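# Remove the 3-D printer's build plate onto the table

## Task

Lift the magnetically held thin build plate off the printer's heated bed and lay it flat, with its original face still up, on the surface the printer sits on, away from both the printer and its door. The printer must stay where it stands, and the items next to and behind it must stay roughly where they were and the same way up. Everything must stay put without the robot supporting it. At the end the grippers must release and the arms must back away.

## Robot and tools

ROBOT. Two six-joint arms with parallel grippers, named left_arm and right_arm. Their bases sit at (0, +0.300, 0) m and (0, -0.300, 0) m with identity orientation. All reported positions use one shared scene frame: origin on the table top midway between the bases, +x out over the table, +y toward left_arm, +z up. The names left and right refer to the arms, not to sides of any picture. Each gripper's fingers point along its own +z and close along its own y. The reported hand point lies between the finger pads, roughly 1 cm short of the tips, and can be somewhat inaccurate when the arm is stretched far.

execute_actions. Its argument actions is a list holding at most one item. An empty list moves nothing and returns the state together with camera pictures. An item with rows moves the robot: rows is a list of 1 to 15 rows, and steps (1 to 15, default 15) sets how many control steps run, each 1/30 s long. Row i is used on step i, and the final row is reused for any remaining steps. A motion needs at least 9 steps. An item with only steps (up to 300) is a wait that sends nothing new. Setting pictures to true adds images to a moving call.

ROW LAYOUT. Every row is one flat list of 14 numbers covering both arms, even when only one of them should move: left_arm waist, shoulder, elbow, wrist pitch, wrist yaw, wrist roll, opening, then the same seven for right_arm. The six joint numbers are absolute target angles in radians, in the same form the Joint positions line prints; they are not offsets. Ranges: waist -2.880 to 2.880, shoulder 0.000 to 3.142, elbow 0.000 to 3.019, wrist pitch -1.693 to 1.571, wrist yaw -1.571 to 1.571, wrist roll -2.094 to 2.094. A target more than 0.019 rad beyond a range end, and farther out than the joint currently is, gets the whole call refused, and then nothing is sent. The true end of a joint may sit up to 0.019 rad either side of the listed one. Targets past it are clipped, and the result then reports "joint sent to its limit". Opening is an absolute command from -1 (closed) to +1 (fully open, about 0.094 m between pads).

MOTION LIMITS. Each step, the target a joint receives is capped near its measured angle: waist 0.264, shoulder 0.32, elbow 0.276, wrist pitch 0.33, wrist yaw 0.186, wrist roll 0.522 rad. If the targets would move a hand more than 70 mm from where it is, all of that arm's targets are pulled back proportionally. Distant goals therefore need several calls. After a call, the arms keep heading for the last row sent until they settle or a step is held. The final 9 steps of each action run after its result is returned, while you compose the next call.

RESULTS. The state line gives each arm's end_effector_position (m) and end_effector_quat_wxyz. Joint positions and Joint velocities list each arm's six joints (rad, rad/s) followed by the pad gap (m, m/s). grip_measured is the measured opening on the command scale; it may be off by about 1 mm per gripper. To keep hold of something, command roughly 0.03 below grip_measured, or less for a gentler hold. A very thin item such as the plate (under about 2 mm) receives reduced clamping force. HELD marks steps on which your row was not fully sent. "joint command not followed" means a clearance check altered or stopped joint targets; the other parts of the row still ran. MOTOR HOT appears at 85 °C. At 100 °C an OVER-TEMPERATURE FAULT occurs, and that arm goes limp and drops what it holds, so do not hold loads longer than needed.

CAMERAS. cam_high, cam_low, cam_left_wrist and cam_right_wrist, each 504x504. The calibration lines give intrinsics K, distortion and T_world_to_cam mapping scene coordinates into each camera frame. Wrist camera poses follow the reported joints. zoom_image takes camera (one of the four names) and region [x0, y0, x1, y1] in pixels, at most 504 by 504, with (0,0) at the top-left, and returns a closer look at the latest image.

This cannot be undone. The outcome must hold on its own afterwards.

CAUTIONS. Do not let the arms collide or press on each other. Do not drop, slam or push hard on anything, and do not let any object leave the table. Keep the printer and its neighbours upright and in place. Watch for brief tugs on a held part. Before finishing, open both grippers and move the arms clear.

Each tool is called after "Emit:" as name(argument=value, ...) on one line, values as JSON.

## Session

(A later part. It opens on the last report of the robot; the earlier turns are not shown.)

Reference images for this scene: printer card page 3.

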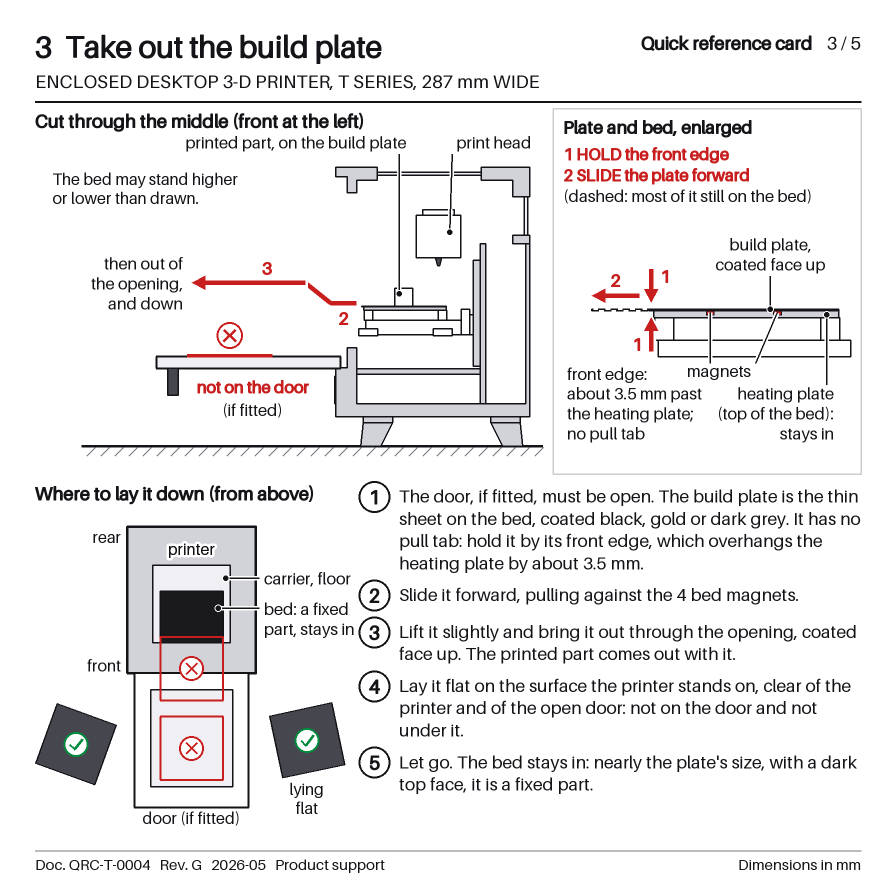

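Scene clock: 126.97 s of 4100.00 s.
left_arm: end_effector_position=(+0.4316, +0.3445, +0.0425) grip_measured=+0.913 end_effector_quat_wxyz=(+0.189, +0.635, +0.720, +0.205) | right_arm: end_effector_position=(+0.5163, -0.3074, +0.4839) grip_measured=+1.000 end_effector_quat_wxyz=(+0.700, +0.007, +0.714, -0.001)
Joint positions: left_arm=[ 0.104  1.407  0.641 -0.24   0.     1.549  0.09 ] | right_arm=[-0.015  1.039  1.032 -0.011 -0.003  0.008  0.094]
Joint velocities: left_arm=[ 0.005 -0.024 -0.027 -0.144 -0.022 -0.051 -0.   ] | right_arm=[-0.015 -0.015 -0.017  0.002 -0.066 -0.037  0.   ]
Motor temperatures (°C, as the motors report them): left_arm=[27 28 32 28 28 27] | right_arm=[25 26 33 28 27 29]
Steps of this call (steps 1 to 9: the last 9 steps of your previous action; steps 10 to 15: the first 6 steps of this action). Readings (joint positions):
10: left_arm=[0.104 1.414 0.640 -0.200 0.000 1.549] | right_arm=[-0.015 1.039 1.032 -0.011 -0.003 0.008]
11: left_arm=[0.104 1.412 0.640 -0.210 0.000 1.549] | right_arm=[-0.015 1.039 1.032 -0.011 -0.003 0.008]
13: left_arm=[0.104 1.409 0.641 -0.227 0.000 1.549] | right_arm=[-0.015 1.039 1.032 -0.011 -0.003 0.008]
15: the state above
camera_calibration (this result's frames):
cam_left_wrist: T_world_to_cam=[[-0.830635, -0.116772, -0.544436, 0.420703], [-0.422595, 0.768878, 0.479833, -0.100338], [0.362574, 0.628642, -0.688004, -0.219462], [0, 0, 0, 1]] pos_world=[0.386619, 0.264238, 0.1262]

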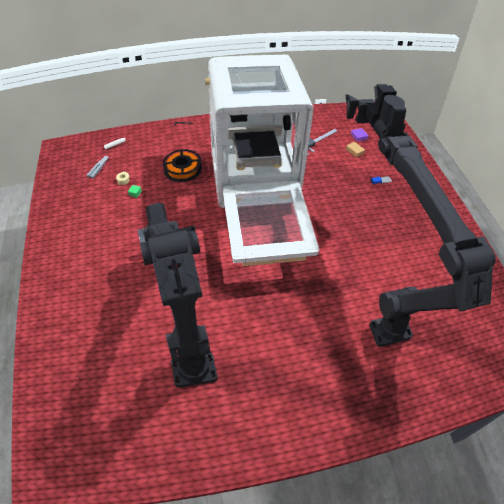

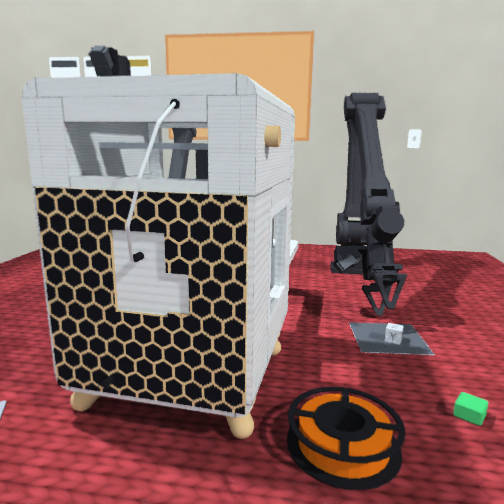

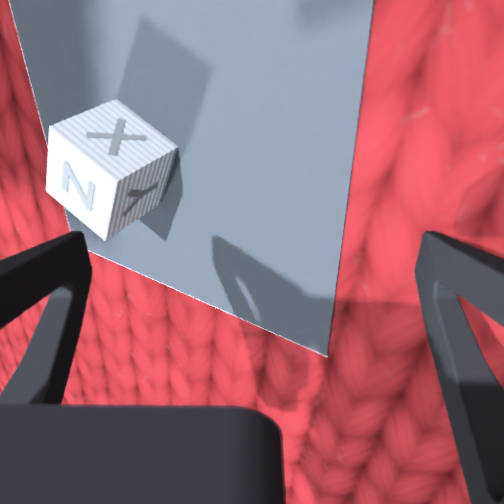

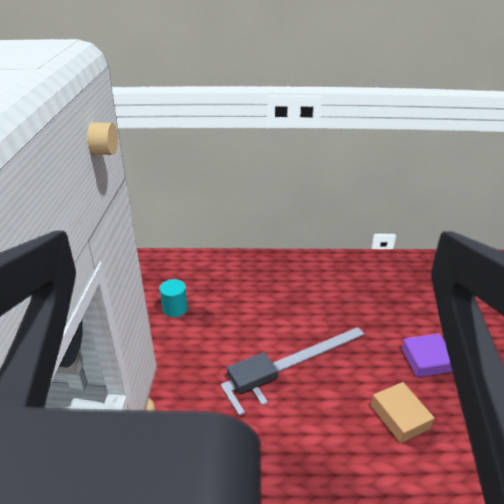

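Emit:
execute_actions(actions=[])

Scene clock: 127.43 s of 4100.00 s.
left_arm: end_effector_position=(+0.4296, +0.3443, +0.0412) grip_measured=+0.913 end_effector_quat_wxyz=(+0.186, +0.636, +0.721, +0.201) | right_arm: end_effector_position=(+0.5163, -0.3074, +0.4839) grip_measured=+1.000 end_effector_quat_wxyz=(+0.700, +0.007, +0.714, -0.001)
Joint positions: left_arm=[ 0.104  1.407  0.641 -0.25   0.     1.549  0.09 ] | right_arm=[-0.015  1.039  1.032 -0.011 -0.003  0.008  0.094]
Joint velocities: left_arm=[-0.015 -0.005  0.027 -0.002  0.022 -0.037 -0.   ] | right_arm=[-0.015 -0.015 -0.017  0.002 -0.007  0.022  0.   ]
Motor temperatures (°C, as the motors report them): left_arm=[27 28 32 28 28 27] | right_arm=[25 26 33 28 27 29]
Kept back: nothing.
Steps of this call (steps 1 to 9: the last 9 steps of your previous action; steps 10 to 14: the robot went on to your last target). Readings (joint positions):
1: left_arm=[0.104 1.407 0.641 -0.244 0.000 1.549] | right_arm=[-0.015 1.039 1.032 -0.011 -0.003 0.008]
2: left_arm=[0.104 1.407 0.641 -0.246 0.000 1.549] | right_arm=[-0.015 1.039 1.032 -0.011 -0.003 0.008]
4: left_arm=[0.104 1.407 0.641 -0.249 0.000 1.549] | right_arm=[-0.015 1.039 1.032 -0.011 -0.003 0.008]
8: left_arm=[0.104 1.407 0.641 -0.250 0.000 1.549] | right_arm=[-0.015 1.039 1.032 -0.011 -0.003 0.008]
14: the state above
camera_calibration (this result's frames):
cam_left_wrist: T_world_to_cam=[[-0.835964, -0.117328, -0.536095, 0.420403], [-0.417845, 0.769373, 0.483188, -0.102771], [0.355766, 0.627933, -0.692193, -0.216131], [0, 0, 0, 1]] pos_world=[0.385391, 0.26411, 0.125429]

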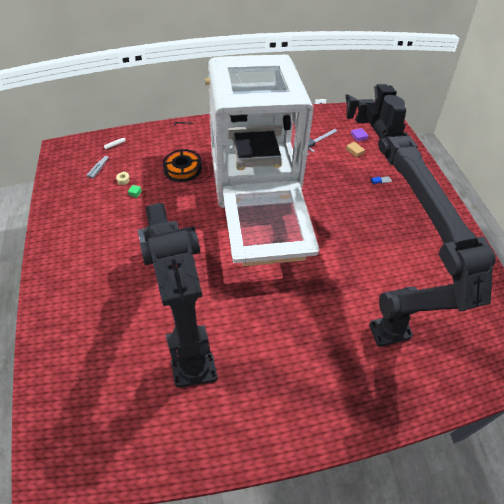

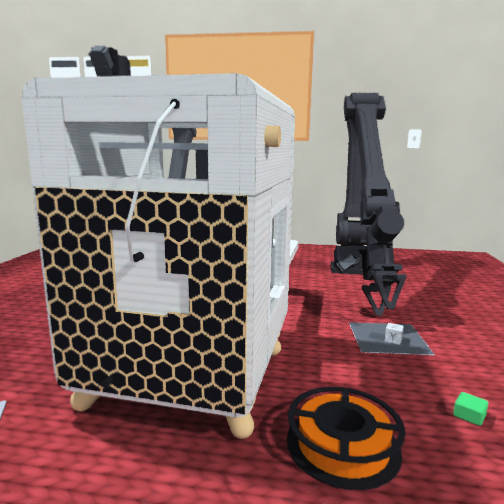

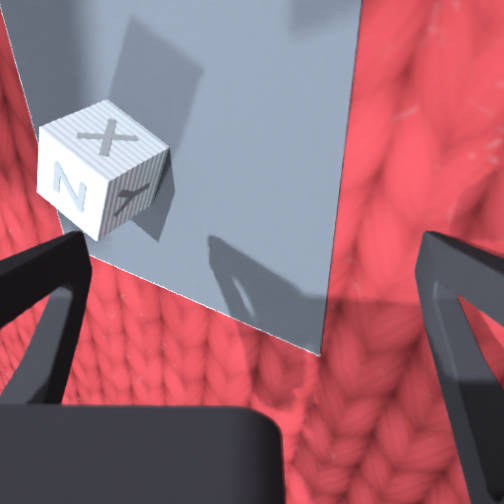

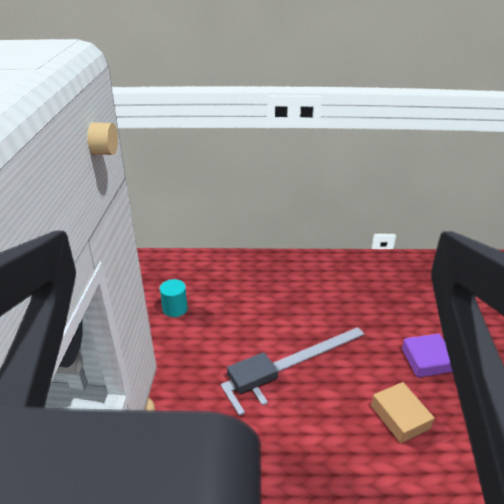

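Emit:
execute_actions(actions=[{"rows": [[0.105,1.3813,0.6855,-0.264,0.002,1.559,0.915,-0.015,1.039,1.032,-0.011,-0.003,0.008,1],[0.105,1.367,0.6855,-0.264,0.002,1.559,0.915,-0.015,1.039,1.032,-0.011,-0.003,0.008,1],[0.105,1.3448,0.6855,-0.264,0.002,1.559,0.915,-0.015,1.039,1.032,-0.011,-0.003,0.008,1],[0.105,1.3162,0.6855,-0.264,0.002,1.559,0.915,-0.015,1.039,1.032,-0.011,-0.003,0.008,1],[0.105,1.2827,0.6855,-0.264,0.002,1.559,0.915,-0.015,1.039,1.032,-0.011,-0.003,0.008,1],[0.105,1.2456,0.6855,-0.264,0.002,1.559,0.915,-0.015,1.039,1.032,-0.011,-0.003,0.008,1],[0.105,1.2064,0.6855,-0.264,0.002,1.559,0.915,-0.015,1.039,1.032,-0.011,-0.003,0.008,1],[0.105,1.1664,0.6855,-0.264,0.002,1.559,0.915,-0.015,1.039,1.032,-0.011,-0.003,0.008,1],[0.105,1.1272,0.6855,-0.264,0.002,1.559,0.915,-0.015,1.039,1.032,-0.011,-0.003,0.008,1],[0.105,1.0901,0.6855,-0.264,0.002,1.559,0.915,-0.015,1.039,1.032,-0.011,-0.003,0.008,1],[0.105,1.0566,0.6855,-0.264,0.002,1.559,0.915,-0.015,1.039,1.032,-0.011,-0.003,0.008,1],[0.105,1.028,0.6855,-0.264,0.002,1.559,0.915,-0.015,1.039,1.032,-0.011,-0.003,0.008,1],[0.105,1.0058,0.6855,-0.264,0.002,1.559,0.915,-0.015,1.039,1.032,-0.011,-0.003,0.008,1],[0.105,0.9915,0.6855,-0.264,0.002,1.559,0.915,-0.015,1.039,1.032,-0.011,-0.003,0.008,1],[0.105,0.9864,0.6855,-0.264,0.002,1.559,0.915,-0.015,1.039,1.032,-0.011,-0.003,0.008,1]], "steps": 15}])

Emit:
execute_actions(actions=[{"steps": 20}], pictures=true)

Scene clock: 130.40 s of 4100.00 s.
left_arm: end_effector_position=(+0.4328, +0.3446, +0.0624) grip_measured=+0.913 end_effector_quat_wxyz=(+0.201, +0.632, +0.716, +0.218) | right_arm: end_effector_position=(+0.5163, -0.3074, +0.4839) grip_measured=+1.000 end_effector_quat_wxyz=(+0.700, +0.007, +0.714, -0.001)
Joint positions: left_arm=[ 0.104  1.354  0.641 -0.254  0.     1.549  0.09 ] | right_arm=[-0.015  1.039  1.032 -0.011 -0.003  0.008  0.094]
Joint velocities: left_arm=[-0.005 -0.757  0.007 -0.032  0.081  0.022 -0.001] | right_arm=[-0.005 -0.005 -0.012  0.007 -0.022 -0.051  0.   ]
Motor temperatures (°C, as the motors report them): left_arm=[27 28 32 28 28 27] | right_arm=[25 26 33 28 27 29]
Steps of this call (steps 1 to 30: the robot went on to your last target; steps 31 to 83: nothing new was sent; steps 84 to 89: the first 6 steps of this action). Readings (joint positions):
84: left_arm=[0.104 1.407 0.641 -0.250 0.000 1.549] | right_arm=[-0.015 1.039 1.032 -0.011 -0.003 0.008]
85: left_arm=[0.104 1.405 0.641 -0.250 0.000 1.549] | right_arm=[-0.015 1.039 1.032 -0.011 -0.003 0.008]
87: left_arm=[0.104 1.392 0.641 -0.251 0.000 1.549] | right_arm=[-0.015 1.039 1.032 -0.011 -0.003 0.008]
89: the state above

Scene clock: 131.07 s of 4100.00 s.
left_arm: end_effector_position=(+0.4314, +0.3445, +0.2278) grip_measured=+0.913 end_effector_quat_wxyz=(+0.324, +0.581, +0.659, +0.351) | right_arm: end_effector_position=(+0.5163, -0.3074, +0.4839) grip_measured=+1.000 end_effector_quat_wxyz=(+0.700, +0.007, +0.714, -0.001)
Joint positions: left_arm=[ 0.104  0.973  0.653 -0.254  0.     1.549  0.09 ] | right_arm=[-0.015  1.039  1.032 -0.011 -0.003  0.008  0.094]
Joint velocities: left_arm=[-0.005  0.005 -0.017 -0.002  0.051 -0.037 -0.001] | right_arm=[-0.015 -0.024 -0.027  0.012  0.007 -0.007  0.   ]
Motor temperatures (°C, as the motors report them): left_arm=[27 28 33 28 28 27] | right_arm=[25 26 33 28 27 29]
Kept back: nothing.
Steps of this call (steps 1 to 9: the last 9 steps of your previous action; steps 10 to 20: the robot went on to your last target). Readings (joint positions):
1: left_arm=[0.104 1.325 0.641 -0.254 0.000 1.549] | right_arm=[-0.015 1.039 1.032 -0.011 -0.003 0.008]
2: left_arm=[0.104 1.289 0.641 -0.254 0.000 1.549] | right_arm=[-0.015 1.039 1.032 -0.011 -0.003 0.008]
4: left_arm=[0.104 1.207 0.641 -0.254 0.000 1.549] | right_arm=[-0.015 1.039 1.032 -0.011 -0.003 0.008]
8: left_arm=[0.104 1.035 0.641 -0.254 0.000 1.549] | right_arm=[-0.015 1.039 1.032 -0.011 -0.003 0.008]
20: the state above
camera_calibration (this result's frames):
cam_left_wrist: T_world_to_cam=[[-0.527779, -0.0852278, -0.845095, 0.448366], [-0.591125, 0.751325, 0.293399, -0.0680728], [0.609935, 0.654406, -0.446914, -0.262435], [0, 0, 0, 1]] pos_world=[0.356467, 0.261097, 0.281599]

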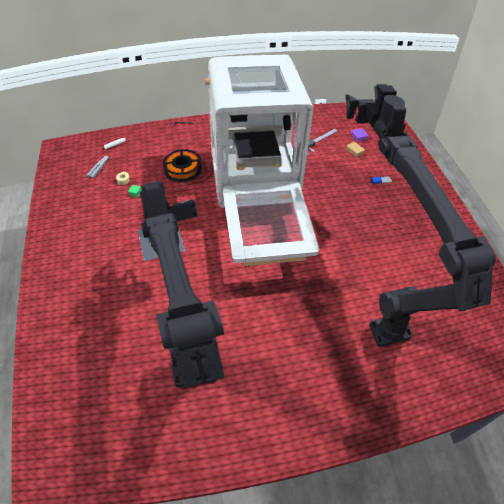

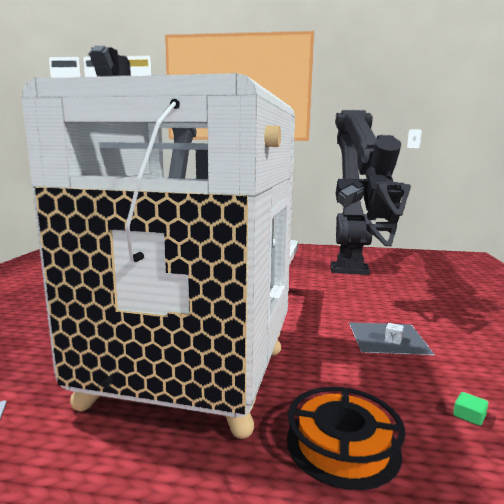

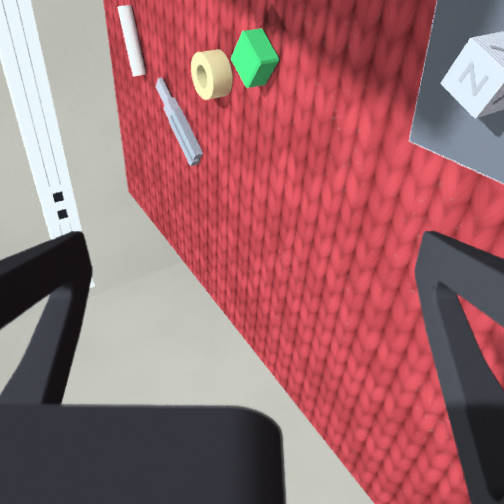

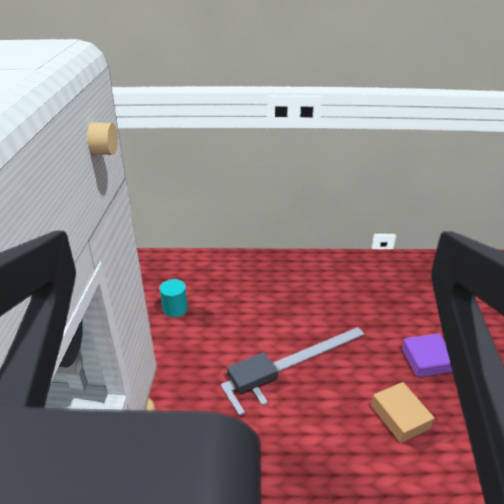

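The plate is lying flat on the table, clear of the printer and its door, and the arm is raised about 20 cm above it.

Emit:
finished_scene(scene=2)

The scene is finished: the task was done.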